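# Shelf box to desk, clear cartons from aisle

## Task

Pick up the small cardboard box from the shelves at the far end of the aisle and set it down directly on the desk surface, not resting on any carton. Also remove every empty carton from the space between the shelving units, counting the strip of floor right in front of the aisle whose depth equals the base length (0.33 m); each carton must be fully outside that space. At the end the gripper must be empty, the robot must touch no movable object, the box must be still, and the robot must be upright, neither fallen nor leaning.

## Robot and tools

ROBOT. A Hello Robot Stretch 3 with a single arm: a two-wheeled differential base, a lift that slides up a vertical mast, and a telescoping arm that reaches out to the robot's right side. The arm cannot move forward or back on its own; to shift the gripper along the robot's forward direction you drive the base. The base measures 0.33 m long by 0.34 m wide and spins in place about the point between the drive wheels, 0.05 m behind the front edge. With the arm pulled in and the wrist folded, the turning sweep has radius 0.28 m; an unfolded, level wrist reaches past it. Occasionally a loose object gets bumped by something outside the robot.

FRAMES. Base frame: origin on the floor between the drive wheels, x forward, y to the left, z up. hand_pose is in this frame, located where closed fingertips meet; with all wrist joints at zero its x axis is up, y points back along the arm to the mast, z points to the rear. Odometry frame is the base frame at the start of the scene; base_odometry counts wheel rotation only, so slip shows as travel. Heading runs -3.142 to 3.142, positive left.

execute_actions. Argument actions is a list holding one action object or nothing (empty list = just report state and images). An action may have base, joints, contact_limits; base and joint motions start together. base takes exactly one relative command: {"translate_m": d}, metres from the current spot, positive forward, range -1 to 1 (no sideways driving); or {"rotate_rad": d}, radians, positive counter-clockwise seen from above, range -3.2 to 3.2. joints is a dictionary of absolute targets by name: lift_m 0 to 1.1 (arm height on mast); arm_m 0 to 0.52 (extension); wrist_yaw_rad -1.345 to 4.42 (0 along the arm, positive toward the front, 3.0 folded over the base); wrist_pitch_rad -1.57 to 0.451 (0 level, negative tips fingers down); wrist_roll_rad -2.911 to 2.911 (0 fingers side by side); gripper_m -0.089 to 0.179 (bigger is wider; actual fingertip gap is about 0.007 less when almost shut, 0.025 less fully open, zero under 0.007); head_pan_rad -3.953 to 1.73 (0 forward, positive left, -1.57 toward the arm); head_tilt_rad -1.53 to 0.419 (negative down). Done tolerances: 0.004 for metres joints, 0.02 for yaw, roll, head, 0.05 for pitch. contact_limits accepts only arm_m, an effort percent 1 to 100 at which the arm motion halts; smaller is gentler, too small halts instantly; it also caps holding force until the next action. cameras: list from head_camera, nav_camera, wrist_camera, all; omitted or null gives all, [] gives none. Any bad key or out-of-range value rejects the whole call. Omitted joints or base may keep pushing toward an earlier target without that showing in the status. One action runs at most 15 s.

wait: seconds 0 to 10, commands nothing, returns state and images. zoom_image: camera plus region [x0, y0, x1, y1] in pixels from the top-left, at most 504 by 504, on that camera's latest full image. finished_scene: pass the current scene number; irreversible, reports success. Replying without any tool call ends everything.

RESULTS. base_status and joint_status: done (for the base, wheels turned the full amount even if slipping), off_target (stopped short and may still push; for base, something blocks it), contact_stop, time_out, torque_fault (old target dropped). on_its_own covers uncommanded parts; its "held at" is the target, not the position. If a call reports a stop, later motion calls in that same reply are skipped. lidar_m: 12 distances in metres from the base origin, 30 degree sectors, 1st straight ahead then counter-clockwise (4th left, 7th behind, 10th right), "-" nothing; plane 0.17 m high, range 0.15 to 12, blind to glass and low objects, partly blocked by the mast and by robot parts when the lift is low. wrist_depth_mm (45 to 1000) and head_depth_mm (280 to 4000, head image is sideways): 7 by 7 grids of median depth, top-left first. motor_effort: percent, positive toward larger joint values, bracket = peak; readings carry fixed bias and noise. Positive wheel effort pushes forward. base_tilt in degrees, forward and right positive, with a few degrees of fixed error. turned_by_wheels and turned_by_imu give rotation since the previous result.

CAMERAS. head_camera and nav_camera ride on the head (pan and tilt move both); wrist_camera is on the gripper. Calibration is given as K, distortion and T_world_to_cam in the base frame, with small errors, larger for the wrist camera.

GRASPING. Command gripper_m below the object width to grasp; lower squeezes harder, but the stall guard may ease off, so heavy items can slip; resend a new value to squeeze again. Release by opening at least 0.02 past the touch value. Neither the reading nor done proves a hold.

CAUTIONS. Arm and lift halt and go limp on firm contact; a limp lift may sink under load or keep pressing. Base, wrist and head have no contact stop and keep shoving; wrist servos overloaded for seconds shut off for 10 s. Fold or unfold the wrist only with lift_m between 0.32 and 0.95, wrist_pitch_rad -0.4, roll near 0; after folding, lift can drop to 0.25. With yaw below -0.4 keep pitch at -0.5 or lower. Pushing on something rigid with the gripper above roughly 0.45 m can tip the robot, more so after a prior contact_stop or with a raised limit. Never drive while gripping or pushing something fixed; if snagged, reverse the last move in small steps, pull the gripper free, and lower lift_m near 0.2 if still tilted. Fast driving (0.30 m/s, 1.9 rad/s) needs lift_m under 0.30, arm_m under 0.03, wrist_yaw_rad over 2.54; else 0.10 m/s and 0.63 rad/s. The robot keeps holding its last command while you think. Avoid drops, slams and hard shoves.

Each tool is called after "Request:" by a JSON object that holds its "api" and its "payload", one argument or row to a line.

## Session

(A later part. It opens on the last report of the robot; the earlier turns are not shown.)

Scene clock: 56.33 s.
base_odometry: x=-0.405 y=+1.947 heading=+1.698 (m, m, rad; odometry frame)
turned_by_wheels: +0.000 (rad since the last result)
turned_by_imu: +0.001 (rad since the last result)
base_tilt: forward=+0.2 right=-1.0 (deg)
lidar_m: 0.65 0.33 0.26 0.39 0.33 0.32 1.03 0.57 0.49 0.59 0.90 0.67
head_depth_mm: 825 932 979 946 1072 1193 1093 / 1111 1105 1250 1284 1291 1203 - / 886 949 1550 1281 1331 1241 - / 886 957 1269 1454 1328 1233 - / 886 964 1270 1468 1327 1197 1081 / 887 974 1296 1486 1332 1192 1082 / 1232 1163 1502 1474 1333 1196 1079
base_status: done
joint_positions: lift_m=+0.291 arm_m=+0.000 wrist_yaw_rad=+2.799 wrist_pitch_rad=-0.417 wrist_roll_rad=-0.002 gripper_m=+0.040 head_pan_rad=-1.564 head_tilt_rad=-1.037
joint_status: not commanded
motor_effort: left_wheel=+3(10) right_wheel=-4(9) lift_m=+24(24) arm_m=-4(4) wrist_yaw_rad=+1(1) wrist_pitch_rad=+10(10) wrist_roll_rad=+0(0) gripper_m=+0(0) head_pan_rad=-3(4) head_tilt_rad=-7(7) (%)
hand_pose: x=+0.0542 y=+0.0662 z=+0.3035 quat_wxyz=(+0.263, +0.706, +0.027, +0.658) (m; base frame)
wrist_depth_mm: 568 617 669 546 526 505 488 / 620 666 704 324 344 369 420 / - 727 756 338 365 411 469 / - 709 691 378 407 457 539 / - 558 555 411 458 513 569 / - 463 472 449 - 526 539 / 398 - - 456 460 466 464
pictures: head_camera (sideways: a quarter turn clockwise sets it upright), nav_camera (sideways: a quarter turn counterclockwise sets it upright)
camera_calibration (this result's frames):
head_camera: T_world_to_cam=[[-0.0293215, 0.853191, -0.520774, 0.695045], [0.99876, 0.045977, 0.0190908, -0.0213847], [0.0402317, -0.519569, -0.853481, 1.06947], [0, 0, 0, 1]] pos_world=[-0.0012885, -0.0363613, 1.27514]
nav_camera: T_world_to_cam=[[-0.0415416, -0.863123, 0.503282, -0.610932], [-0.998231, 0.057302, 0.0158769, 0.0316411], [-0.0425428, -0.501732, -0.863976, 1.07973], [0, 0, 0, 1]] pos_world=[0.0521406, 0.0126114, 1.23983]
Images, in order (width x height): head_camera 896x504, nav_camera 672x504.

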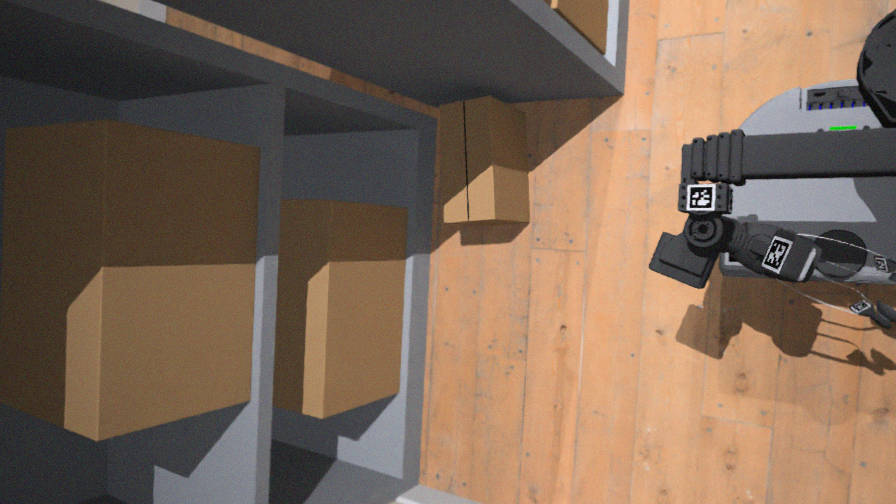

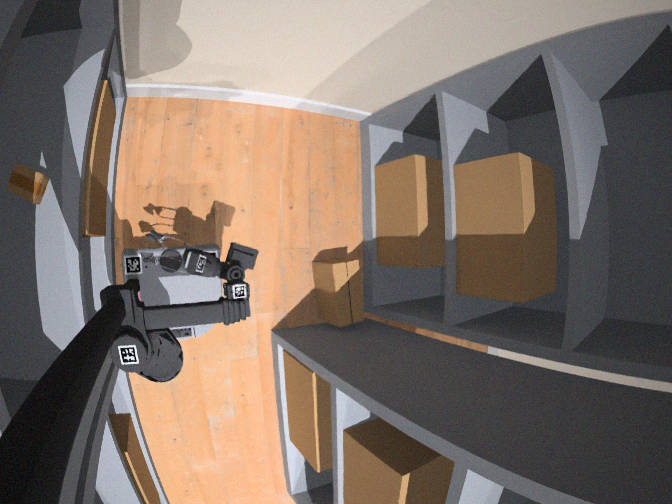

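Request:
{"api": "execute_actions", "payload": {
  "actions": [
    {"joints":{"lift_m":0.38},"base":{"rotate_rad":-0.08}}
  ],
  "cameras": []
}}

Request:
{"api": "execute_actions", "payload": {
  "actions": [
    {"joints":{"wrist_yaw_rad":0.3,"arm_m":0.2}}
  ],
  "cameras": []
}}

Request:
{"api": "execute_actions", "payload": {
  "actions": [
    {"joints":{"wrist_yaw_rad":-1.34,"wrist_pitch_rad":-1.2,"arm_m":0.51,"gripper_m":0.179}}
  ],
  "cameras": ["head_camera","wrist_camera"]
}}

Scene clock: 59.13 s.
base_odometry: x=-0.405 y=+1.947 heading=+1.618 (m, m, rad; odometry frame)
turned_by_wheels: -0.080 (rad since the last result)
turned_by_imu: -0.080 (rad since the last result)
base_tilt: forward=+0.3 right=-1.0 (deg)
lidar_m: 0.65 0.36 0.26 0.29 0.36 0.33 0.78 0.62 0.49 0.59 0.88 0.68
head_depth_mm: 756 812 821 826 1154 1192 1097 / 929 1034 1140 1236 1267 1207 - / 968 1087 1549 1304 1323 - - / 887 956 1298 1444 1333 - - / 886 952 1270 1453 1326 1195 1081 / 887 948 1271 1465 1327 1199 1083 / 914 1084 1552 1468 1328 1196 1085
base_status: done
joint_positions: lift_m=+0.379 arm_m=+0.000 wrist_yaw_rad=+2.799 wrist_pitch_rad=-0.417 wrist_roll_rad=-0.002 gripper_m=+0.040 head_pan_rad=-1.564 head_tilt_rad=-1.038
joint_status: all done
motor_effort: left_wheel=+3(9) right_wheel=-4(12) lift_m=+64(68) arm_m=-4(4) wrist_yaw_rad=+2(1) wrist_pitch_rad=+10(10) wrist_roll_rad=+0(0) gripper_m=+0(0) head_pan_rad=-4(4) head_tilt_rad=-7(8) (%)
hand_pose: x=+0.0542 y=+0.0663 z=+0.3923 quat_wxyz=(+0.263, +0.706, +0.027, +0.658) (m; base frame)
wrist_depth_mm: 565 612 667 755 814 638 516 / 609 652 705 624 609 593 526 / - 690 744 431 422 464 539 / - 763 792 373 426 505 592 / - 707 699 415 483 586 629 / - 594 578 467 - 630 629 / 482 - 487 505 554 561 564
pictures: none
No camera images: the call's "cameras" was empty. Leave "cameras" out to get every camera's image.

Scene clock: 61.83 s.
base_odometry: x=-0.405 y=+1.947 heading=+1.618 (m, m, rad; odometry frame)
turned_by_wheels: +0.000 (rad since the last result)
turned_by_imu: +0.000 (rad since the last result)
base_tilt: forward=+0.3 right=-1.0 (deg)
lidar_m: 0.65 0.36 0.26 0.29 0.36 0.32 0.78 0.62 0.49 0.58 0.88 0.69
head_depth_mm: 755 811 823 828 1158 1192 1095 / 928 1033 1140 1234 1263 1199 - / 972 1080 1548 1289 1302 1221 - / 885 952 1300 1457 1307 1214 - / 885 954 1277 1456 1335 1194 1086 / 884 950 1270 1461 1329 1191 1086 / 913 1080 1550 1473 1333 1194 1082
base_status: not commanded
joint_positions: lift_m=+0.379 arm_m=+0.200 wrist_yaw_rad=+0.302 wrist_pitch_rad=-0.417 wrist_roll_rad=-0.002 gripper_m=+0.040 head_pan_rad=-1.564 head_tilt_rad=-1.038
joint_status: all done
motor_effort: left_wheel=+3(3) right_wheel=-4(4) lift_m=+64(64) arm_m=+3(2) wrist_yaw_rad=-2(3) wrist_pitch_rad=+10(10) wrist_roll_rad=+0(0) gripper_m=+0(0) head_pan_rad=-4(4) head_tilt_rad=-7(7) (%)
hand_pose: x=+0.0452 y=-0.5592 z=+0.3923 quat_wxyz=(+0.707, +0.249, -0.661, -0.041) (m; base frame)
wrist_depth_mm: 629 824 871 830 778 733 445 / 646 785 649 619 669 779 430 / 641 559 504 480 459 800 424 / 673 753 556 515 499 758 417 / 687 733 621 573 620 649 463 / 681 677 666 613 - 567 478 / 593 588 576 582 359 373 420
pictures: none
No camera images: the call's "cameras" was empty. Leave "cameras" out to get every camera's image.

Scene clock: 65.33 s.
base_odometry: x=-0.405 y=+1.947 heading=+1.618 (m, m, rad; odometry frame)
turned_by_wheels: +0.000 (rad since the last result)
turned_by_imu: +0.000 (rad since the last result)
base_tilt: forward=+0.2 right=-1.0 (deg)
lidar_m: 0.65 0.36 0.26 0.29 0.36 0.33 0.78 0.61 0.49 0.58 0.89 0.68
head_depth_mm: 755 811 819 829 1155 1191 1097 / 927 1035 1138 1231 1263 1198 - / 967 1081 1361 1295 1327 1216 - / 884 955 1271 1445 1328 1207 - / 887 952 1268 1454 1327 1196 1086 / 887 950 1272 1457 1329 1193 1083 / 914 1085 1552 1465 1326 1192 1084
base_status: not commanded
joint_positions: lift_m=+0.379 arm_m=+0.510 wrist_yaw_rad=-1.338 wrist_pitch_rad=-1.202 wrist_roll_rad=-0.002 gripper_m=+0.179 head_pan_rad=-1.564 head_tilt_rad=-1.038
joint_status: all done
motor_effort: left_wheel=+3(3) right_wheel=-5(5) lift_m=+64(64) arm_m=+3(4) wrist_yaw_rad=-2(1) wrist_pitch_rad=+1(9) wrist_roll_rad=+0(0) gripper_m=+0(94) head_pan_rad=-4(4) head_tilt_rad=-7(7) (%)
hand_pose: x=-0.0895 y=-0.6706 z=+0.2704 quat_wxyz=(+0.210, -0.047, -0.705, -0.676) (m; base frame)
wrist_depth_mm: 218 295 283 263 249 236 224 / 278 300 367 312 307 295 275 / 390 382 471 280 286 397 363 / 381 384 457 272 273 462 460 / 370 376 448 263 264 451 443 / 357 387 439 253 254 429 427 / - 392 415 245 247 420 -
pictures: head_camera (sideways: a quarter turn clockwise sets it upright), wrist_camera
camera_calibration (this result's frames):
head_camera: T_world_to_cam=[[-0.0293228, 0.853366, -0.520487, 0.69467], [0.99876, 0.0459706, 0.0191038, -0.0214017], [0.0402297, -0.519281, -0.853656, 1.06969], [0, 0, 0, 1]] pos_world=[-0.00128856, -0.0363523, 1.27513]
wrist_camera: T_world_to_cam=[[-0.216894, 0.97594, -0.0223065, 0.6419], [0.957969, 0.208394, -0.197149, 0.317531], [-0.187757, -0.0641293, -0.98012, 0.375073], [0, 0, 0, 1]] pos_world=[-0.0945385, -0.668574, 0.444536]
Images, in order (width x height): head_camera 896x504, wrist_camera 644x364.

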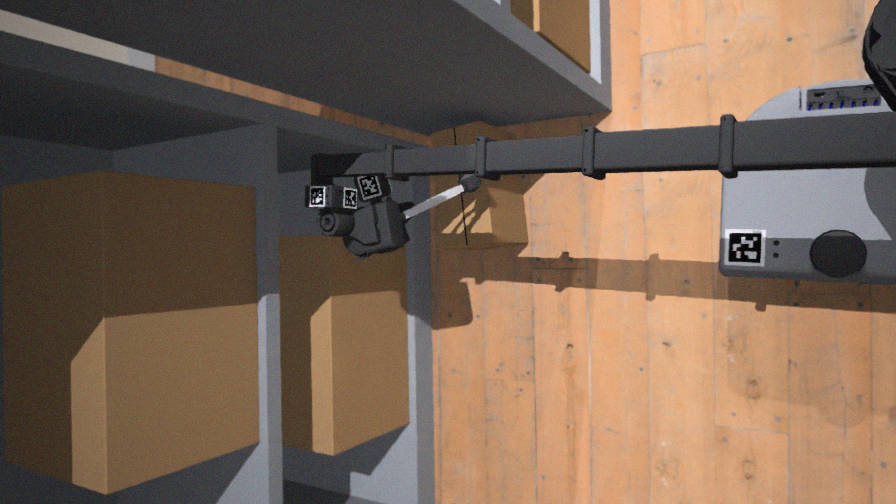

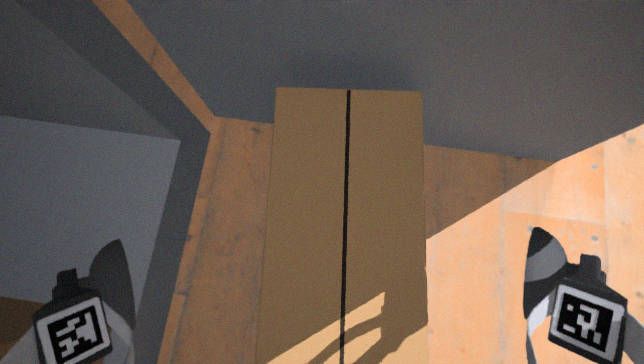

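Request:
{"api": "execute_actions", "payload": {
  "actions": [
    {"joints":{"arm_m":0.498,"lift_m":0.255}}
  ],
  "cameras": ["wrist_camera"]
}}

Request:
{"api": "execute_actions", "payload": {
  "actions": [
    {"joints":{"gripper_m":0.08}}
  ],
  "cameras": ["wrist_camera"]
}}

Scene clock: 67.60 s.
base_odometry: x=-0.405 y=+1.947 heading=+1.618 (m, m, rad; odometry frame)
turned_by_wheels: +0.000 (rad since the last result)
turned_by_imu: +0.000 (rad since the last result)
base_tilt: forward=+0.2 right=-1.0 (deg)
lidar_m: 0.65 0.36 0.26 0.29 0.36 0.33 0.78 0.62 0.49 0.58 0.89 0.69
head_depth_mm: 757 810 821 830 1155 1194 1087 / 929 1034 1140 1232 1266 1194 - / 974 1083 1543 1285 1327 - - / 884 955 1280 1436 1325 1207 - / 886 950 1275 1461 1334 1189 1082 / 886 950 1275 1456 1327 1193 1082 / 914 1081 1554 1465 1332 1195 1087
base_status: not commanded
joint_positions: lift_m=+0.256 arm_m=+0.498 wrist_yaw_rad=-1.338 wrist_pitch_rad=-1.202 wrist_roll_rad=-0.002 gripper_m=+0.179 head_pan_rad=-1.564 head_tilt_rad=-1.038
joint_status: all done
motor_effort: left_wheel=+3(3) right_wheel=-4(4) lift_m=+24(59) arm_m=-4(6) wrist_yaw_rad=-1(2) wrist_pitch_rad=+1(1) wrist_roll_rad=+0(0) gripper_m=+0(0) head_pan_rad=-4(4) head_tilt_rad=-7(7) (%)
hand_pose: x=-0.0894 y=-0.6590 z=+0.1466 quat_wxyz=(+0.210, -0.047, -0.705, -0.676) (m; base frame)
wrist_depth_mm: 229 301 159 158 158 231 226 / 268 318 153 152 151 287 278 / 262 328 147 147 146 336 339 / 254 327 142 141 141 326 327 / 249 320 137 137 136 316 318 / 244 307 133 132 131 301 307 / - 300 128 128 127 294 -
pictures: wrist_camera
camera_calibration (this result's frames):
wrist_camera: T_world_to_cam=[[-0.216893, 0.97594, -0.0223062, 0.627862], [0.957973, 0.208395, -0.19713, 0.290713], [-0.187739, -0.0641249, -0.980124, 0.254498], [0, 0, 0, 1]] pos_world=[-0.0945372, -0.657019, 0.320753]
Images, in order (width x height): wrist_camera 644x364.

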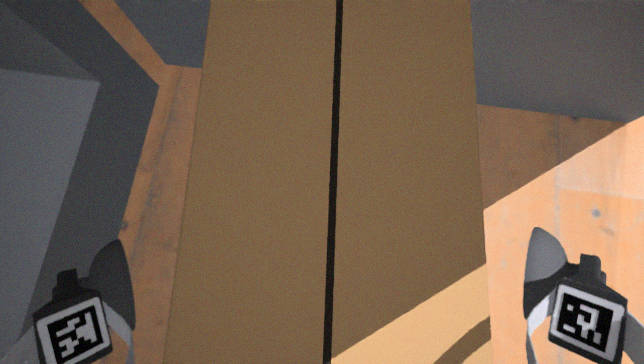

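Scene clock: 69.07 s.
base_odometry: x=-0.405 y=+1.947 heading=+1.618 (m, m, rad; odometry frame)
turned_by_wheels: +0.000 (rad since the last result)
turned_by_imu: +0.000 (rad since the last result)
base_tilt: forward=+0.3 right=-0.8 (deg)
lidar_m: 0.65 0.36 0.26 0.29 0.36 0.33 0.78 0.62 0.49 0.58 0.89 0.68
head_depth_mm: 755 811 821 829 1156 1194 1089 / 927 1032 1137 1233 1266 1191 - / 971 1078 1549 1283 1326 - - / 884 953 1280 1447 1324 1210 - / 886 952 1267 1451 1331 1193 1081 / 885 944 1274 1462 1329 1192 1084 / 912 1081 1543 1470 1329 1194 1082
base_status: not commanded
joint_positions: lift_m=+0.256 arm_m=+0.498 wrist_yaw_rad=-1.339 wrist_pitch_rad=-1.202 wrist_roll_rad=-0.002 gripper_m=+0.081 head_pan_rad=-1.564 head_tilt_rad=-1.038
joint_status: all done
motor_effort: left_wheel=+3(3) right_wheel=-4(4) lift_m=+24(24) arm_m=-4(4) wrist_yaw_rad=-1(2) wrist_pitch_rad=+2(1) wrist_roll_rad=+0(0) gripper_m=-19(100) head_pan_rad=-4(4) head_tilt_rad=-7(6) (%)
hand_pose: x=-0.0894 y=-0.6590 z=+0.1466 quat_wxyz=(+0.210, -0.047, -0.705, -0.676) (m; base frame)
wrist_depth_mm: 227 303 160 158 158 233 225 / 270 319 152 152 151 286 276 / 262 329 147 146 145 337 333 / 254 326 142 141 141 326 327 / 250 319 137 137 136 316 316 / 259 304 133 132 131 132 306 / 253 129 129 128 128 293 298
pictures: wrist_camera
camera_calibration (this result's frames):
wrist_camera: T_world_to_cam=[[-0.216266, 0.97608, -0.0223032, 0.627949], [0.958178, 0.207804, -0.196754, 0.290186], [-0.187413, -0.0639216, -0.980199, 0.254665], [0, 0, 0, 1]] pos_world=[-0.0945184, -0.656951, 0.320723]
Images, in order (width x height): wrist_camera 644x364.

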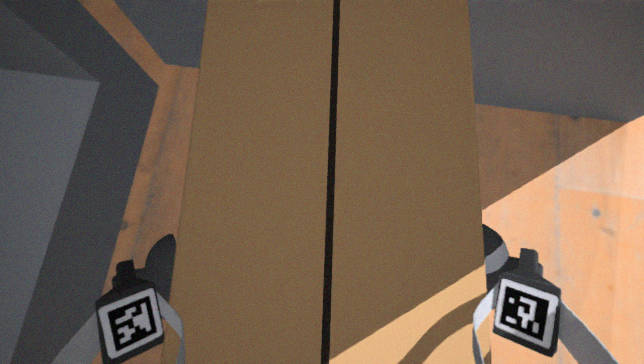

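Request:
{"api": "execute_actions", "payload": {
  "actions": [
    {"joints":{"lift_m":0.46,"arm_m":0.0},"base":{"rotate_rad":0.08}}
  ],
  "cameras": ["head_camera","wrist_camera"]
}}

Scene clock: 74.27 s.
base_odometry: x=-0.405 y=+1.947 heading=+1.698 (m, m, rad; odometry frame)
turned_by_wheels: +0.080 (rad since the last result)
turned_by_imu: +0.079 (rad since the last result)
base_tilt: forward=+0.3 right=-1.0 (deg)
lidar_m: 0.65 0.33 0.26 0.39 0.33 0.32 1.20 0.57 0.49 0.87 0.90 0.67
head_depth_mm: 829 932 979 946 1076 1196 1089 / 1112 1102 1248 1416 1291 859 - / 884 948 1543 1466 1332 - - / 886 956 1273 1461 1328 1227 - / 885 963 1274 1470 1323 1197 1083 / 888 972 1298 1480 1327 1196 1085 / 1232 1159 1505 1479 1333 1197 1083
base_status: done
joint_positions: lift_m=+0.459 arm_m=+0.000 wrist_yaw_rad=-1.339 wrist_pitch_rad=-1.209 wrist_roll_rad=-0.002 gripper_m=+0.081 head_pan_rad=-1.564 head_tilt_rad=-1.038
joint_status: all done
motor_effort: left_wheel=-2(3) right_wheel=+3(8) lift_m=+65(67) arm_m=-4(5) wrist_yaw_rad=+0(1) wrist_pitch_rad=+5(6) wrist_roll_rad=+0(0) gripper_m=-19(19) head_pan_rad=-3(4) head_tilt_rad=-7(6) (%)
hand_pose: x=-0.0877 y=-0.1606 z=+0.3499 quat_wxyz=(+0.207, -0.045, -0.705, -0.677) (m; base frame)
wrist_depth_mm: 471 418 161 158 158 611 592 / 580 571 154 153 152 583 580 / 569 570 148 147 146 569 562 / 545 546 142 142 141 - 515 / 536 538 137 137 136 136 - / 513 517 132 132 131 131 - / 495 129 129 128 127 - -
pictures: head_camera (sideways: a quarter turn clockwise sets it upright), wrist_camera
camera_calibration (this result's frames):
head_camera: T_world_to_cam=[[-0.029323, 0.853366, -0.520487, 0.69467], [0.99876, 0.0459708, 0.0191038, -0.0214017], [0.0402298, -0.519281, -0.853656, 1.06969], [0, 0, 0, 1]] pos_world=[-0.00128855, -0.0363523, 1.27513]
wrist_camera: T_world_to_cam=[[-0.216113, 0.976116, -0.0222071, 0.14637], [0.959447, 0.208097, -0.190148, 0.222906], [-0.180986, -0.0624001, -0.981504, 0.48733], [0, 0, 0, 1]] pos_world=[-0.0940344, -0.158851, 0.523953]
Images, in order (width x height): head_camera 896x504, wrist_camera 644x364.

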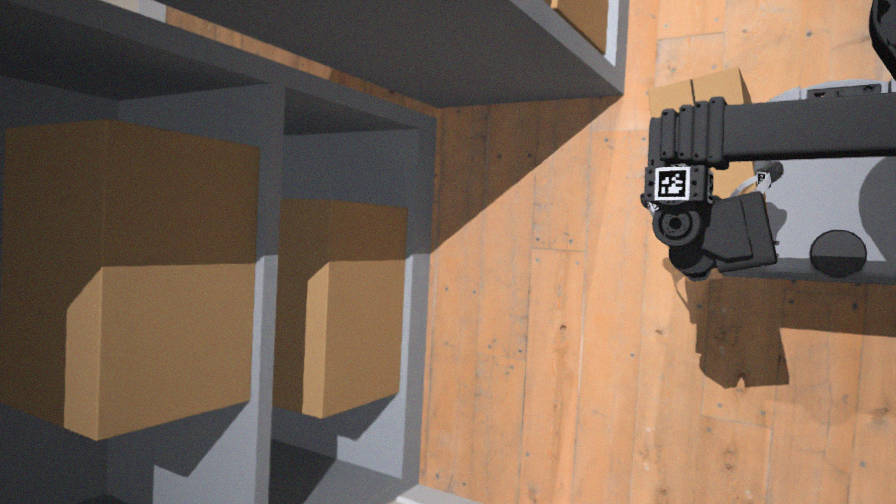

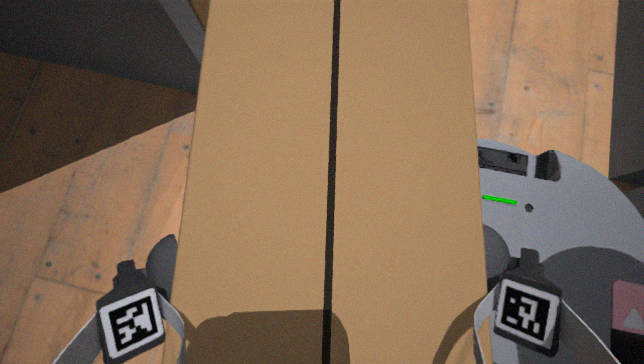

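Request:
{"api": "execute_actions", "payload": {
  "actions": [
    {"base":{"rotate_rad":0.036},"joints":{"lift_m":0.5}}
  ],
  "cameras": []
}}

Request:
{"api": "execute_actions", "payload": {
  "actions": [
    {"base":{"translate_m":-0.85}}
  ],
  "cameras": ["head_camera"]
}}

Request:
{"api": "execute_actions", "payload": {
  "actions": [
    {"base":{"translate_m":-0.82}}
  ],
  "cameras": ["head_camera"]
}}

Scene clock: 76.37 s.
base_odometry: x=-0.405 y=+1.947 heading=+1.733 (m, m, rad; odometry frame)
turned_by_wheels: +0.036 (rad since the last result)
turned_by_imu: +0.035 (rad since the last result)
base_tilt: forward=+0.2 right=-1.1 (deg)
lidar_m: 0.65 0.32 0.26 0.45 0.32 0.33 1.20 0.55 0.49 0.86 0.87 0.66
head_depth_mm: 963 985 1055 1013 1059 1190 1081 / 942 1082 1276 1461 1310 808 - / 884 946 1352 1464 1325 - - / 885 962 1269 1457 1328 - - / 886 967 1283 1467 1330 1191 1082 / 913 1082 1347 1485 1332 1191 1082 / 1223 1160 1424 1474 1333 1196 1085
base_status: done
joint_positions: lift_m=+0.499 arm_m=+0.000 wrist_yaw_rad=-1.339 wrist_pitch_rad=-1.209 wrist_roll_rad=-0.002 gripper_m=+0.081 head_pan_rad=-1.564 head_tilt_rad=-1.038
joint_status: all done
motor_effort: left_wheel=-2(5) right_wheel=+4(9) lift_m=+65(67) arm_m=-4(4) wrist_yaw_rad=-1(1) wrist_pitch_rad=+5(5) wrist_roll_rad=+0(0) gripper_m=-19(19) head_pan_rad=-4(4) head_tilt_rad=-7(7) (%)
hand_pose: x=-0.0877 y=-0.1606 z=+0.3899 quat_wxyz=(+0.207, -0.045, -0.705, -0.677) (m; base frame)
wrist_depth_mm: 523 450 161 159 158 650 644 / 650 627 153 153 152 629 622 / 612 629 148 147 146 602 596 / 601 605 142 142 141 141 557 / 573 570 138 136 137 136 491 / 550 551 132 132 131 131 - / 545 129 129 127 128 - -
pictures: none
No camera images: the call's "cameras" was empty. Leave "cameras" out to get every camera's image.

Scene clock: 85.93 s.
base_odometry: x=-0.268 y=+1.108 heading=+1.733 (m, m, rad; odometry frame)
turned_by_wheels: +0.000 (rad since the last result)
turned_by_imu: -0.003 (rad since the last result)
base_tilt: forward=+0.3 right=-1.0 (deg)
lidar_m: 0.98 0.39 0.30 0.29 0.31 0.43 2.81 0.47 0.50 0.36 0.38 0.54
head_depth_mm: 531 440 419 866 962 1193 1081 / 531 440 614 850 1187 805 - / 531 440 592 621 1211 - - / 531 441 592 634 1082 - - / 532 441 605 649 1015 1194 1081 / 531 441 604 664 1051 1194 1084 / 533 442 603 679 1095 1196 1081
base_status: done
joint_positions: lift_m=+0.499 arm_m=+0.000 wrist_yaw_rad=-1.339 wrist_pitch_rad=-1.209 wrist_roll_rad=-0.002 gripper_m=+0.081 head_pan_rad=-1.564 head_tilt_rad=-1.038
joint_status: not commanded
motor_effort: left_wheel=-2(7) right_wheel=+4(4) lift_m=+65(65) arm_m=-4(4) wrist_yaw_rad=-1(1) wrist_pitch_rad=+5(5) wrist_roll_rad=+0(0) gripper_m=-19(19) head_pan_rad=-4(4) head_tilt_rad=-7(7) (%)
hand_pose: x=-0.0877 y=-0.1606 z=+0.3899 quat_wxyz=(+0.207, -0.045, -0.705, -0.677) (m; base frame)
wrist_depth_mm: 548 502 161 159 158 646 656 / 558 549 153 153 152 627 629 / 542 528 148 147 146 606 602 / 509 515 142 142 141 140 578 / 494 501 137 137 136 136 544 / 452 478 133 132 131 131 - / 310 129 128 128 128 - -
pictures: head_camera (sideways: a quarter turn clockwise sets it upright)
camera_calibration (this result's frames):
head_camera: T_world_to_cam=[[-0.0293229, 0.853366, -0.520487, 0.69467], [0.99876, 0.0459707, 0.0191038, -0.0214017], [0.0402297, -0.519281, -0.853656, 1.06969], [0, 0, 0, 1]] pos_world=[-0.00128856, -0.0363523, 1.27513]
Images, in order (width x height): head_camera 896x504.

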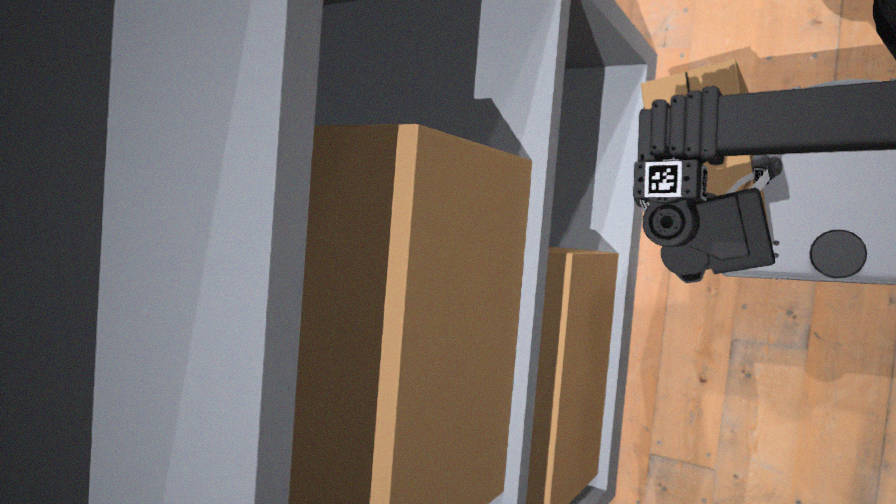

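Scene clock: 95.20 s.
base_odometry: x=-0.135 y=+0.298 heading=+1.733 (m, m, rad; odometry frame)
turned_by_wheels: +0.000 (rad since the last result)
turned_by_imu: -0.003 (rad since the last result)
base_tilt: forward=+0.1 right=-1.0 (deg)
lidar_m: 1.08 0.55 0.68 1.89 2.00 2.20 2.00 2.51 0.39 0.38 0.61 0.54
head_depth_mm: 1700 1944 1709 1496 1324 1194 1084 / 1726 1954 1717 1498 1330 806 - / 1750 1959 1708 1500 1271 - - / 1761 1967 1720 1499 1287 - - / 1781 1989 1721 1502 1323 1193 1083 / 1795 1989 1718 1473 1331 1192 1082 / 1816 2000 1157 1122 1181 1194 1084
base_status: done
joint_positions: lift_m=+0.499 arm_m=+0.000 wrist_yaw_rad=-1.339 wrist_pitch_rad=-1.209 wrist_roll_rad=-0.002 gripper_m=+0.081 head_pan_rad=-1.564 head_tilt_rad=-1.038
joint_status: not commanded
motor_effort: left_wheel=-1(6) right_wheel=+4(4) lift_m=+65(65) arm_m=-4(4) wrist_yaw_rad=-1(1) wrist_pitch_rad=+6(5) wrist_roll_rad=+0(0) gripper_m=-19(19) head_pan_rad=-4(4) head_tilt_rad=-7(7) (%)
hand_pose: x=-0.0877 y=-0.1606 z=+0.3899 quat_wxyz=(+0.207, -0.045, -0.705, -0.677) (m; base frame)
wrist_depth_mm: 670 668 161 159 158 647 645 / 650 654 154 153 152 625 617 / 616 604 148 147 146 615 598 / 397 608 143 142 140 140 585 / 388 386 138 136 136 135 564 / 385 375 133 132 131 131 - / 544 129 129 128 127 - -
pictures: head_camera (sideways: a quarter turn clockwise sets it upright)
camera_calibration (this result's frames):
head_camera: T_world_to_cam=[[-0.0293229, 0.853366, -0.520487, 0.69467], [0.99876, 0.0459707, 0.0191038, -0.0214017], [0.0402297, -0.519281, -0.853656, 1.06969], [0, 0, 0, 1]] pos_world=[-0.00128856, -0.0363523, 1.27513]
Images, in order (width x height): head_camera 896x504.

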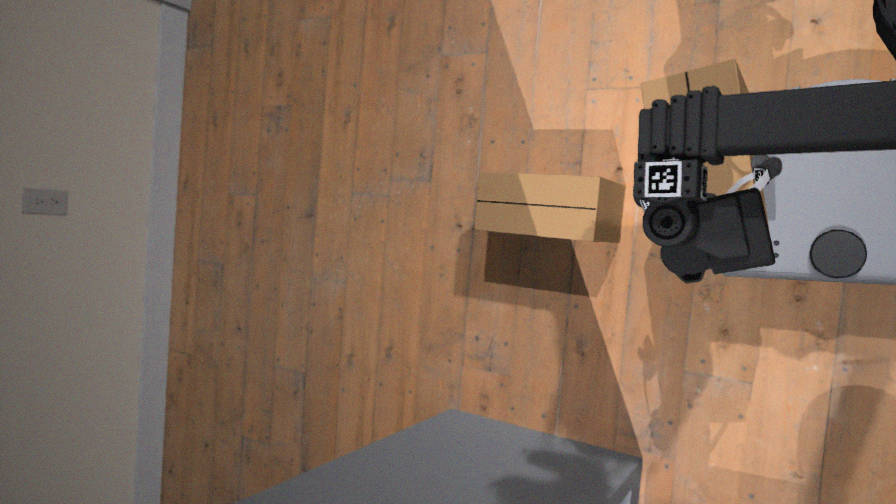

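Request:
{"api": "execute_actions", "payload": {
  "actions": [
    {"base":{"rotate_rad":-3.18},"joints":{"arm_m":0.4,"wrist_yaw_rad":1.57}}
  ],
  "cameras": ["head_camera"]
}}

Request:
{"api": "execute_actions", "payload": {
  "actions": [
    {"joints":{"lift_m":0.26,"head_pan_rad":-3.14,"head_tilt_rad":-0.65}}
  ],
  "cameras": ["head_camera"]
}}

Request:
{"api": "execute_actions", "payload": {
  "actions": [
    {"joints":{"gripper_m":0.17}}
  ],
  "cameras": []
}}

Request:
{"api": "execute_actions", "payload": {
  "actions": [
    {"joints":{"lift_m":0.34}}
  ],
  "cameras": ["wrist_camera"]
}}

Request:
{"api": "execute_actions", "payload": {
  "actions": [
    {"joints":{"arm_m":0.0,"wrist_pitch_rad":-0.4,"wrist_yaw_rad":2.8,"gripper_m":0.04}}
  ],
  "cameras": []
}}

Scene clock: 101.83 s.
base_odometry: x=-0.135 y=+0.298 heading=-1.447 (m, m, rad; odometry frame)
turned_by_wheels: -3.180 (rad since the last result)
turned_by_imu: -3.170 (rad since the last result)
base_tilt: forward=+0.3 right=-1.1 (deg)
lidar_m: 2.00 2.55 0.39 0.38 0.63 0.54 1.33 0.55 0.66 1.89 1.98 2.20
head_depth_mm: 1747 1946 1717 1451 1283 1190 1080 / 1752 1953 1720 1503 1324 1201 - / 1774 1959 1777 1455 1323 1212 - / 1788 1991 1759 998 1309 1207 - / 1790 1997 1712 1015 1325 1192 1085 / 1819 2000 1716 1499 1331 1194 1086 / 1813 2007 1716 1496 1329 1195 1084
base_status: done
joint_positions: lift_m=+0.499 arm_m=+0.400 wrist_yaw_rad=+1.569 wrist_pitch_rad=-1.210 wrist_roll_rad=-0.002 gripper_m=+0.081 head_pan_rad=-1.564 head_tilt_rad=-1.038
joint_status: all done
motor_effort: left_wheel=+3(6) right_wheel=-4(9) lift_m=+65(65) arm_m=+2(4) wrist_yaw_rad=+1(2) wrist_pitch_rad=+6(6) wrist_roll_rad=+0(0) gripper_m=-19(19) head_pan_rad=-4(4) head_tilt_rad=-7(7) (%)
hand_pose: x=+0.0466 y=-0.5452 z=+0.3898 quat_wxyz=(+0.696, +0.695, -0.127, +0.127) (m; base frame)
wrist_depth_mm: 651 650 161 159 158 661 654 / 640 628 154 153 152 625 633 / 615 618 148 146 146 597 592 / 590 591 143 141 140 572 594 / 579 570 138 137 137 568 568 / 562 554 133 132 131 132 549 / - 129 128 128 127 523 536
pictures: head_camera (sideways: a quarter turn clockwise sets it upright)
camera_calibration (this result's frames):
head_camera: T_world_to_cam=[[-0.0293232, 0.853366, -0.520487, 0.69467], [0.99876, 0.0459711, 0.0191039, -0.0214017], [0.0402299, -0.519281, -0.853656, 1.06969], [0, 0, 0, 1]] pos_world=[-0.00128854, -0.0363523, 1.27513]
Images, in order (width x height): head_camera 896x504.

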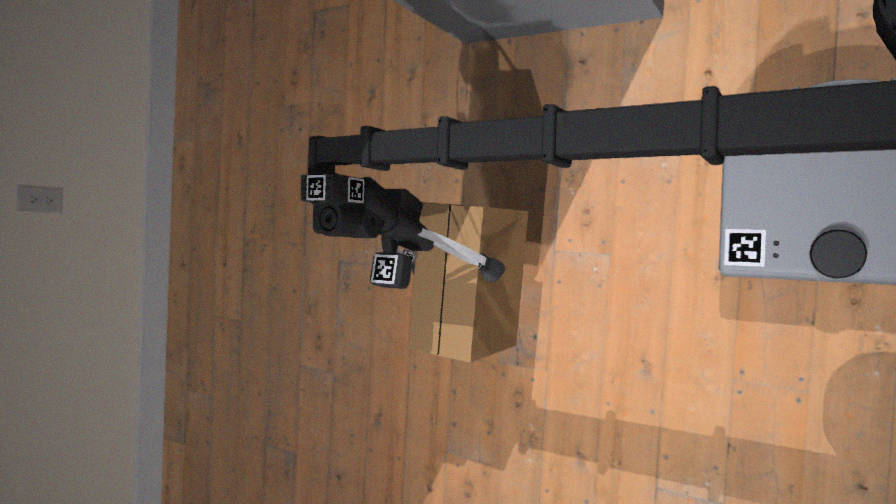

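Scene clock: 104.83 s.
base_odometry: x=-0.135 y=+0.298 heading=-1.447 (m, m, rad; odometry frame)
turned_by_wheels: +0.000 (rad since the last result)
turned_by_imu: +0.000 (rad since the last result)
base_tilt: forward=+0.2 right=-1.0 (deg)
lidar_m: 1.99 2.55 0.39 0.38 0.63 0.54 1.33 0.55 0.66 0.48 0.51 2.21
head_depth_mm: 1104 1151 1132 966 962 879 968 / 1926 2141 2338 1536 1476 1339 1148 / 1939 2184 2498 2169 1678 1385 1174 / 1971 2203 2522 2160 1687 1382 1171 / 1926 2175 2172 2069 1675 1380 1167 / 1151 1214 1433 1361 1325 1300 1145 / 1087 840 1438 1245 981 897 1069
base_status: not commanded
joint_positions: lift_m=+0.261 arm_m=+0.400 wrist_yaw_rad=+1.569 wrist_pitch_rad=-1.210 wrist_roll_rad=-0.002 gripper_m=+0.081 head_pan_rad=-3.133 head_tilt_rad=-0.656
joint_status: all done
motor_effort: left_wheel=+3(3) right_wheel=-4(4) lift_m=+26(60) arm_m=+2(2) wrist_yaw_rad=+1(2) wrist_pitch_rad=+6(6) wrist_roll_rad=+0(0) gripper_m=-19(19) head_pan_rad=-4(44) head_tilt_rad=+3(32) (%)
hand_pose: x=+0.0466 y=-0.5452 z=+0.1510 quat_wxyz=(+0.696, +0.695, -0.127, +0.127) (m; base frame)
wrist_depth_mm: 378 375 160 159 159 365 365 / 365 365 155 152 152 352 354 / 352 348 148 147 146 345 338 / 341 336 143 142 141 331 331 / 325 324 137 137 136 316 321 / 319 312 133 133 132 132 313 / 306 129 129 128 128 295 301
pictures: head_camera (sideways: a quarter turn clockwise sets it upright)
camera_calibration (this result's frames):
head_camera: T_world_to_cam=[[0.597821, 0.0283846, -0.801127, 1.05654], [0.0518176, -0.998651, 0.00328459, 0.00496394], [-0.799953, -0.0434761, -0.598485, 0.74298], [0, 0, 0, 1]] pos_world=[-0.0375293, 0.0072697, 1.29107]
Images, in order (width x height): head_camera 896x504.

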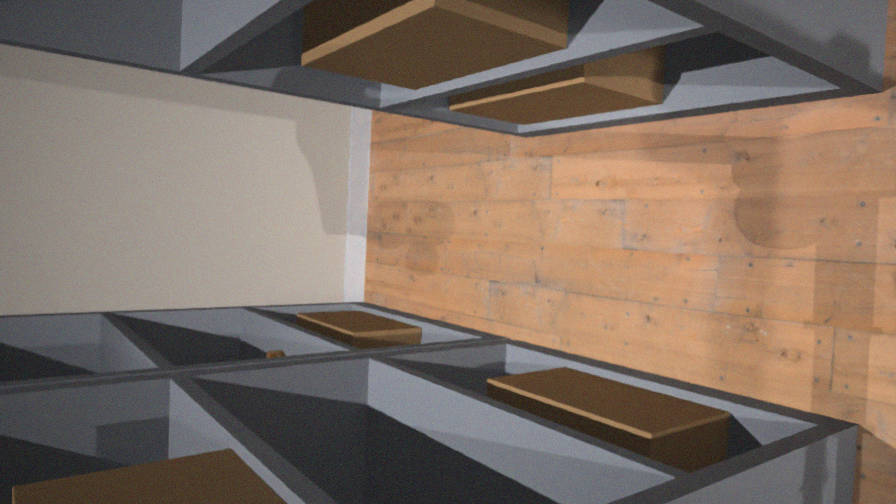

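Scene clock: 106.23 s.
base_odometry: x=-0.135 y=+0.298 heading=-1.447 (m, m, rad; odometry frame)
turned_by_wheels: +0.000 (rad since the last result)
turned_by_imu: +0.000 (rad since the last result)
base_tilt: forward=+0.3 right=-1.0 (deg)
lidar_m: 1.99 2.55 0.39 0.38 0.63 0.54 1.34 0.55 0.66 0.48 0.51 2.21
head_depth_mm: 1103 1152 1130 966 965 879 966 / 1929 2129 2327 1539 1472 1339 1150 / 1948 2189 2506 2170 1690 1391 1168 / 1955 2202 2495 2171 1687 1374 1164 / 1931 2190 2155 2079 1676 1379 1166 / 1149 1210 1429 1355 1324 1293 1145 / 1084 838 1435 1249 981 893 1068
base_status: not commanded
joint_positions: lift_m=+0.261 arm_m=+0.400 wrist_yaw_rad=+1.569 wrist_pitch_rad=-1.207 wrist_roll_rad=-0.002 gripper_m=+0.170 head_pan_rad=-3.133 head_tilt_rad=-0.656
joint_status: all done
motor_effort: left_wheel=+3(3) right_wheel=-4(4) lift_m=+26(26) arm_m=+2(2) wrist_yaw_rad=+2(2) wrist_pitch_rad=+4(6) wrist_roll_rad=+0(0) gripper_m=+0(94) head_pan_rad=-4(4) head_tilt_rad=+2(3) (%)
hand_pose: x=+0.0473 y=-0.5452 z=+0.1512 quat_wxyz=(+0.696, +0.695, -0.128, +0.128) (m; base frame)
wrist_depth_mm: 379 378 165 163 162 371 365 / 364 361 159 157 157 352 355 / 352 350 153 151 151 341 344 / 338 339 147 146 147 332 331 / 325 325 142 142 141 317 321 / 316 317 137 137 137 223 307 / - 305 134 133 132 300 -
pictures: none
No camera images: the call's "cameras" was empty. Leave "cameras" out to get every camera's image.

Scene clock: 107.80 s.
base_odometry: x=-0.135 y=+0.298 heading=-1.447 (m, m, rad; odometry frame)
turned_by_wheels: +0.000 (rad since the last result)
turned_by_imu: +0.000 (rad since the last result)
base_tilt: forward=+0.2 right=-1.1 (deg)
lidar_m: 1.99 2.55 0.39 0.38 0.63 0.54 1.33 0.56 0.66 0.48 0.51 2.21
head_depth_mm: 1102 1152 1129 970 967 881 967 / 1946 2143 2347 1537 1473 1344 1146 / 1939 2180 2491 2158 1685 1383 1171 / 1972 2202 2491 2156 1684 1378 1172 / 1926 2170 2145 2094 1684 1374 1174 / 1151 1212 1434 1358 1325 1296 1144 / 1083 838 1442 1244 977 894 1069
base_status: not commanded
joint_positions: lift_m=+0.339 arm_m=+0.400 wrist_yaw_rad=+1.569 wrist_pitch_rad=-1.206 wrist_roll_rad=-0.002 gripper_m=+0.170 head_pan_rad=-3.133 head_tilt_rad=-0.656
joint_status: all done
motor_effort: left_wheel=+3(3) right_wheel=-4(4) lift_m=+64(67) arm_m=+2(2) wrist_yaw_rad=+2(2) wrist_pitch_rad=+4(4) wrist_roll_rad=+0(0) gripper_m=+0(0) head_pan_rad=-5(4) head_tilt_rad=+3(2) (%)
hand_pose: x=+0.0474 y=-0.5452 z=+0.2301 quat_wxyz=(+0.696, +0.695, -0.128, +0.128) (m; base frame)
wrist_depth_mm: 472 477 469 469 468 457 461 / 448 458 452 245 438 445 448 / 439 438 436 236 239 427 432 / 427 425 409 228 232 414 415 / 410 403 399 221 223 400 406 / 401 398 392 214 216 391 384 / - 386 211 207 209 378 -
pictures: wrist_camera
camera_calibration (this result's frames):
wrist_camera: T_world_to_cam=[[-0.0161358, -0.999622, -0.0222456, -0.538269], [-0.981034, 0.0201261, -0.192789, 0.140617], [0.193164, 0.0187129, -0.980988, 0.396605], [0, 0, 0, 1]] pos_world=[0.0526549, -0.548317, 0.4042]
Images, in order (width x height): wrist_camera 644x364.

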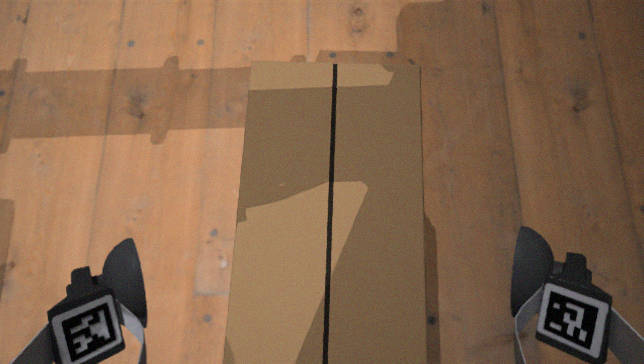

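Scene clock: 111.93 s.
base_odometry: x=-0.135 y=+0.298 heading=-1.447 (m, m, rad; odometry frame)
turned_by_wheels: +0.000 (rad since the last result)
turned_by_imu: -0.001 (rad since the last result)
base_tilt: forward=+0.1 right=-1.0 (deg)
lidar_m: 2.00 2.55 0.39 0.38 0.63 0.54 1.34 0.56 0.66 0.48 0.51 2.21
head_depth_mm: 1102 1152 1134 971 965 878 966 / 1937 2143 2348 1542 1474 1337 1149 / 1956 2193 2513 2162 1689 1389 1172 / 1964 2198 2518 2158 1689 1379 1173 / 1925 2166 2143 2064 1677 1381 1174 / 1149 1213 1433 1361 1324 1299 1147 / 1086 838 1438 1247 976 897 1070
base_status: not commanded
joint_positions: lift_m=+0.339 arm_m=+0.000 wrist_yaw_rad=+2.798 wrist_pitch_rad=-0.418 wrist_roll_rad=-0.002 gripper_m=+0.040 head_pan_rad=-3.133 head_tilt_rad=-0.656
joint_status: all done
motor_effort: left_wheel=+3(3) right_wheel=-4(4) lift_m=+64(64) arm_m=-4(5) wrist_yaw_rad=+2(3) wrist_pitch_rad=+10(11) wrist_roll_rad=+0(0) gripper_m=+0(90) head_pan_rad=-4(4) head_tilt_rad=+3(3) (%)
hand_pose: x=+0.0542 y=+0.0661 z=+0.3520 quat_wxyz=(+0.263, +0.706, +0.027, +0.657) (m; base frame)
wrist_depth_mm: - - - - - - - / - - - - - - - / - - - - - - - / - 951 612 912 934 896 908 / - 771 549 746 771 753 734 / - 626 651 628 - 611 608 / 549 - 527 544 513 527 523
pictures: none
No camera images: the call's "cameras" was empty. Leave "cameras" out to get every camera's image.

Request:
{"api": "execute_actions", "payload": {
  "actions": [
    {"base":{"rotate_rad":-0.03},"joints":{"lift_m":0.29,"head_pan_rad":-1.9,"head_tilt_rad":-0.8}}
  ],
  "cameras": []
}}

Request:
{"api": "execute_actions", "payload": {
  "actions": [
    {"base":{"translate_m":-0.9}}
  ],
  "cameras": []
}}

Request:
{"api": "execute_actions", "payload": {
  "actions": [
    {"base":{"translate_m":-0.9}}
  ],
  "cameras": ["head_camera","nav_camera"]
}}

Scene clock: 113.73 s.
base_odometry: x=-0.135 y=+0.298 heading=-1.477 (m, m, rad; odometry frame)
turned_by_wheels: -0.030 (rad since the last result)
turned_by_imu: -0.030 (rad since the last result)
base_tilt: forward=+0.3 right=-0.9 (deg)
lidar_m: 1.99 2.54 1.94 0.38 0.65 0.54 1.19 0.55 0.64 0.48 0.51 2.21
head_depth_mm: 629 675 723 781 851 1168 1117 / 1765 815 888 981 1091 1213 1119 / 1773 2067 2252 1782 1440 1289 1141 / 1707 1974 2202 1845 1520 1285 1141 / 1658 1907 2167 1834 1510 1203 1138 / 1600 1817 2088 1834 1510 1123 1115 / 1553 1764 2044 1832 1510 1256 1119
base_status: done
joint_positions: lift_m=+0.291 arm_m=+0.000 wrist_yaw_rad=+2.798 wrist_pitch_rad=-0.418 wrist_roll_rad=-0.002 gripper_m=+0.040 head_pan_rad=-1.907 head_tilt_rad=-0.790
joint_status: all done
motor_effort: left_wheel=+3(6) right_wheel=-5(10) lift_m=+24(60) arm_m=-4(4) wrist_yaw_rad=+1(2) wrist_pitch_rad=+10(11) wrist_roll_rad=+0(0) gripper_m=+0(0) head_pan_rad=+4(44) head_tilt_rad=-5(22) (%)
hand_pose: x=+0.0543 y=+0.0662 z=+0.3034 quat_wxyz=(+0.263, +0.706, +0.027, +0.657) (m; base frame)
wrist_depth_mm: - - - - - - - / - - - - - - - / - - 650 - - - - / - 869 510 812 820 802 799 / - 695 549 659 666 656 637 / - 574 570 553 - 551 536 / 497 - - 483 471 468 466
pictures: none
No camera images: the call's "cameras" was empty. Leave "cameras" out to get every camera's image.

Scene clock: 118.50 s.
base_odometry: x=-0.220 y=+1.194 heading=-1.476 (m, m, rad; odometry frame)
turned_by_wheels: +0.000 (rad since the last result)
turned_by_imu: -0.003 (rad since the last result)
base_tilt: forward=+0.3 right=-1.0 (deg)
lidar_m: 2.89 0.50 0.58 0.30 0.31 0.43 1.40 0.54 0.36 0.35 0.36 0.52
head_depth_mm: 592 626 530 717 811 1109 1119 / 697 701 528 862 884 1131 1123 / 703 723 527 457 881 1134 1117 / 680 719 527 444 881 800 1096 / 658 709 525 433 880 784 1053 / 635 316 354 404 877 749 976 / - 295 335 390 878 746 873
base_status: done
joint_positions: lift_m=+0.291 arm_m=+0.000 wrist_yaw_rad=+2.799 wrist_pitch_rad=-0.417 wrist_roll_rad=-0.002 gripper_m=+0.040 head_pan_rad=-1.907 head_tilt_rad=-0.790
joint_status: not commanded
motor_effort: left_wheel=+3(7) right_wheel=-5(14) lift_m=+24(24) arm_m=-4(4) wrist_yaw_rad=+2(2) wrist_pitch_rad=+10(10) wrist_roll_rad=+0(0) gripper_m=+0(0) head_pan_rad=+3(4) head_tilt_rad=-6(6) (%)
hand_pose: x=+0.0542 y=+0.0662 z=+0.3035 quat_wxyz=(+0.263, +0.706, +0.027, +0.658) (m; base frame)
wrist_depth_mm: 636 656 730 818 646 463 - / 328 324 793 866 669 489 874 / - 339 371 904 724 537 852 / - 363 405 672 670 601 799 / - 395 435 548 573 613 635 / - 439 448 521 - 554 541 / 398 - - 488 458 473 470
pictures: none
No camera images: the call's "cameras" was empty. Leave "cameras" out to get every camera's image.

Scene clock: 123.27 s.
base_odometry: x=-0.305 y=+2.090 heading=-1.476 (m, m, rad; odometry frame)
turned_by_wheels: +0.000 (rad since the last result)
turned_by_imu: -0.003 (rad since the last result)
base_tilt: forward=+0.2 right=-1.0 (deg)
lidar_m: 1.34 0.51 0.61 0.75 0.74 0.54 0.52 0.51 0.37 0.35 0.53 0.50
head_depth_mm: 645 661 530 785 843 1020 1085 / 729 722 528 956 884 1083 1118 / 712 722 528 981 882 950 1121 / 689 718 526 456 882 802 1098 / 667 717 525 440 859 782 1058 / 645 693 524 427 881 764 1068 / 624 679 523 413 876 746 1047
base_status: done
joint_positions: lift_m=+0.291 arm_m=+0.000 wrist_yaw_rad=+2.799 wrist_pitch_rad=-0.417 wrist_roll_rad=-0.002 gripper_m=+0.040 head_pan_rad=-1.907 head_tilt_rad=-0.790
joint_status: not commanded
motor_effort: left_wheel=+3(7) right_wheel=-4(15) lift_m=+24(25) arm_m=-4(4) wrist_yaw_rad=+1(1) wrist_pitch_rad=+10(10) wrist_roll_rad=+0(0) gripper_m=+0(0) head_pan_rad=+5(4) head_tilt_rad=-6(5) (%)
hand_pose: x=+0.0542 y=+0.0662 z=+0.3035 quat_wxyz=(+0.263, +0.706, +0.027, +0.658) (m; base frame)
wrist_depth_mm: 653 718 753 973 690 496 499 / 695 742 790 - 737 509 537 / - 765 866 972 757 534 600 / - 816 830 850 768 587 652 / - 686 689 678 680 624 655 / - 565 559 565 - 550 544 / 495 - - 476 466 475 470
pictures: head_camera (sideways: a quarter turn clockwise sets it upright), nav_camera (sideways: a quarter turn counterclockwise sets it upright)
camera_calibration (this result's frames):
head_camera: T_world_to_cam=[[0.209023, 0.668545, -0.713693, 0.944948], [0.957105, -0.289601, 0.00903151, -0.0080391], [-0.200648, -0.684966, -0.700401, 0.871893], [0, 0, 0, 1]] pos_world=[-0.014878, -0.036851, 1.28515]
nav_camera: T_world_to_cam=[[-0.280411, -0.657813, 0.699036, -0.864519], [-0.920055, 0.391788, -0.000386523, 0.0523349], [-0.27362, -0.64326, -0.715086, 0.887554], [0, 0, 0, 1]] pos_world=[0.0485827, -0.0182681, 1.23903]
Images, in order (width x height): head_camera 896x504, nav_camera 672x504.

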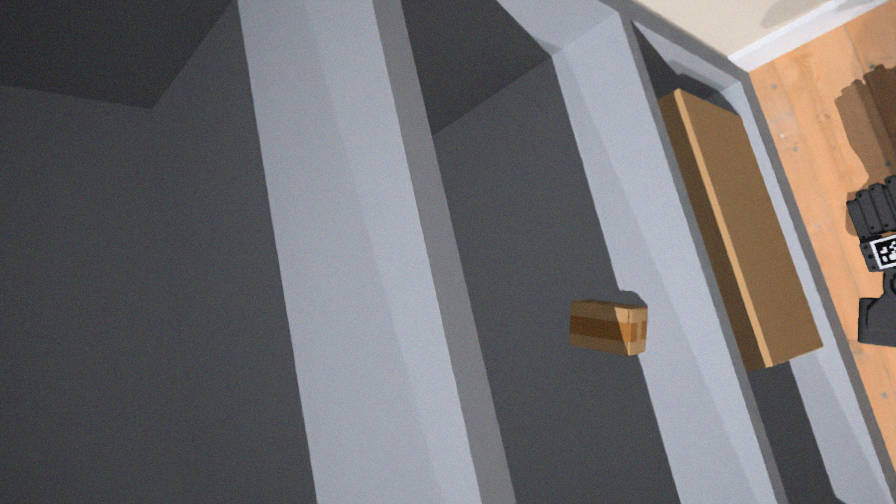

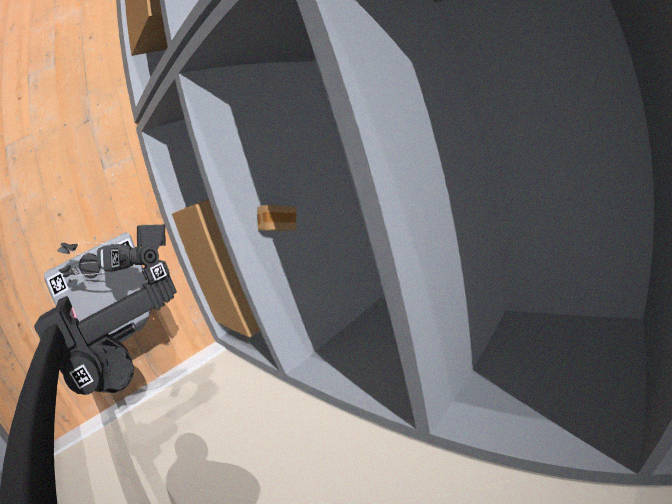

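Request:
{"api": "execute_actions", "payload": {
  "actions": [
    {"base":{"translate_m":0.067},"joints":{"lift_m":0.6,"head_pan_rad":-1.7}}
  ],
  "cameras": []
}}

Request:
{"api": "execute_actions", "payload": {
  "actions": [
    {"joints":{"wrist_yaw_rad":-0.355,"wrist_pitch_rad":-0.25,"gripper_m":0.15,"arm_m":0.04}}
  ],
  "cameras": ["head_camera","wrist_camera"]
}}

Scene clock: 127.43 s.
base_odometry: x=-0.299 y=+2.024 heading=-1.476 (m, m, rad; odometry frame)
turned_by_wheels: +0.000 (rad since the last result)
turned_by_imu: +0.000 (rad since the last result)
base_tilt: forward=+0.3 right=-1.0 (deg)
lidar_m: 1.28 0.46 0.52 0.75 0.78 0.61 0.58 0.51 0.37 0.35 0.45 0.47
head_depth_mm: 679 726 529 458 883 921 1115 / 671 722 527 457 886 802 - / 663 717 527 442 862 802 - / 656 707 526 442 880 799 - / 645 698 524 441 880 782 1068 / 638 687 523 428 879 780 1075 / 631 681 523 426 877 764 1058
base_status: done
joint_positions: lift_m=+0.599 arm_m=+0.000 wrist_yaw_rad=+2.799 wrist_pitch_rad=-0.417 wrist_roll_rad=-0.002 gripper_m=+0.040 head_pan_rad=-1.707 head_tilt_rad=-0.790
joint_status: all done
motor_effort: left_wheel=+3(9) right_wheel=-4(9) lift_m=+64(65) arm_m=-4(4) wrist_yaw_rad=+1(1) wrist_pitch_rad=+10(10) wrist_roll_rad=+0(0) gripper_m=+0(0) head_pan_rad=+4(24) head_tilt_rad=-7(6) (%)
hand_pose: x=+0.0542 y=+0.0663 z=+0.6123 quat_wxyz=(+0.263, +0.706, +0.027, +0.658) (m; base frame)
wrist_depth_mm: 638 678 744 819 566 422 503 / 683 757 785 868 614 467 538 / - - - 942 640 499 592 / - 866 903 - 669 671 738 / - 926 - - 685 660 802 / 902 979 - 968 - 769 865 / 847 - 825 826 803 810 800
pictures: none
No camera images: the call's "cameras" was empty. Leave "cameras" out to get every camera's image.

Scene clock: 130.03 s.
base_odometry: x=-0.299 y=+2.024 heading=-1.476 (m, m, rad; odometry frame)
turned_by_wheels: +0.000 (rad since the last result)
turned_by_imu: +0.000 (rad since the last result)
base_tilt: forward=+0.2 right=-0.9 (deg)
lidar_m: 1.27 0.46 0.52 0.75 0.78 0.61 0.58 0.51 0.37 0.35 0.45 0.47
head_depth_mm: 678 726 529 458 886 920 1117 / 671 724 528 457 882 803 - / 662 718 526 443 871 783 - / 655 708 526 441 881 - - / 645 697 525 440 879 781 1092 / 638 689 523 427 878 779 1077 / 630 679 523 426 878 763 1057
base_status: not commanded
joint_positions: lift_m=+0.599 arm_m=+0.040 wrist_yaw_rad=-0.353 wrist_pitch_rad=-0.269 wrist_roll_rad=-0.002 gripper_m=+0.150 head_pan_rad=-1.707 head_tilt_rad=-0.790
joint_status: all done
motor_effort: left_wheel=+3(3) right_wheel=-4(4) lift_m=+64(64) arm_m=+2(2) wrist_yaw_rad=-2(4) wrist_pitch_rad=+11(12) wrist_roll_rad=+0(0) gripper_m=+0(91) head_pan_rad=+4(4) head_tilt_rad=-6(5) (%)
hand_pose: x=-0.1046 y=-0.4105 z=+0.6467 quat_wxyz=(+0.674, -0.029, -0.706, -0.217) (m; base frame)
wrist_depth_mm: 390 416 458 497 556 540 423 / 414 444 483 530 598 568 431 / 429 466 507 559 629 587 434 / 446 480 529 556 547 528 458 / 437 427 431 419 409 415 395 / 344 - 333 254 326 327 320 / 291 271 277 211 271 261 274
pictures: head_camera (sideways: a quarter turn clockwise sets it upright), wrist_camera
camera_calibration (this result's frames):
head_camera: T_world_to_cam=[[0.0721027, 0.696738, -0.713693, 0.945784], [0.995552, -0.0937746, 0.00903151, -0.00827364], [-0.0606336, -0.71117, -0.700401, 0.871039], [0, 0, 0, 1]] pos_world=[-0.00714249, -0.0402829, 1.28515]
wrist_camera: T_world_to_cam=[[-0.941626, 0.3358, -0.0240717, 0.0556792], [0.163418, 0.39339, -0.904732, 0.80244], [-0.29434, -0.855852, -0.425302, 0.0627528], [0, 0, 0, 1]] pos_world=[-0.0602337, -0.280661, 0.754022]
Images, in order (width x height): head_camera 896x504, wrist_camera 644x364.

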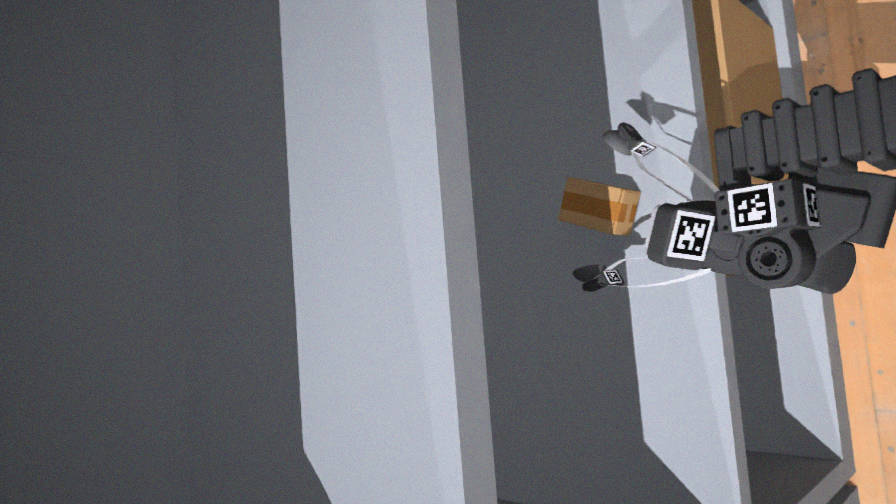

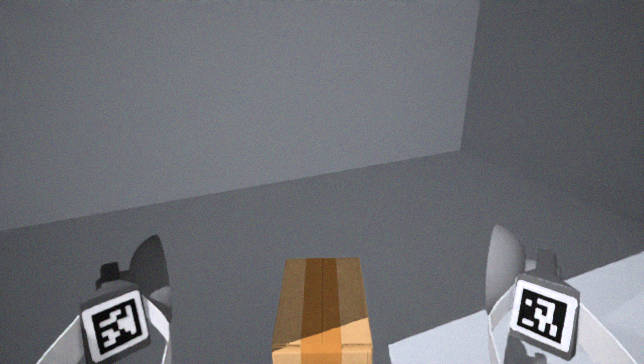

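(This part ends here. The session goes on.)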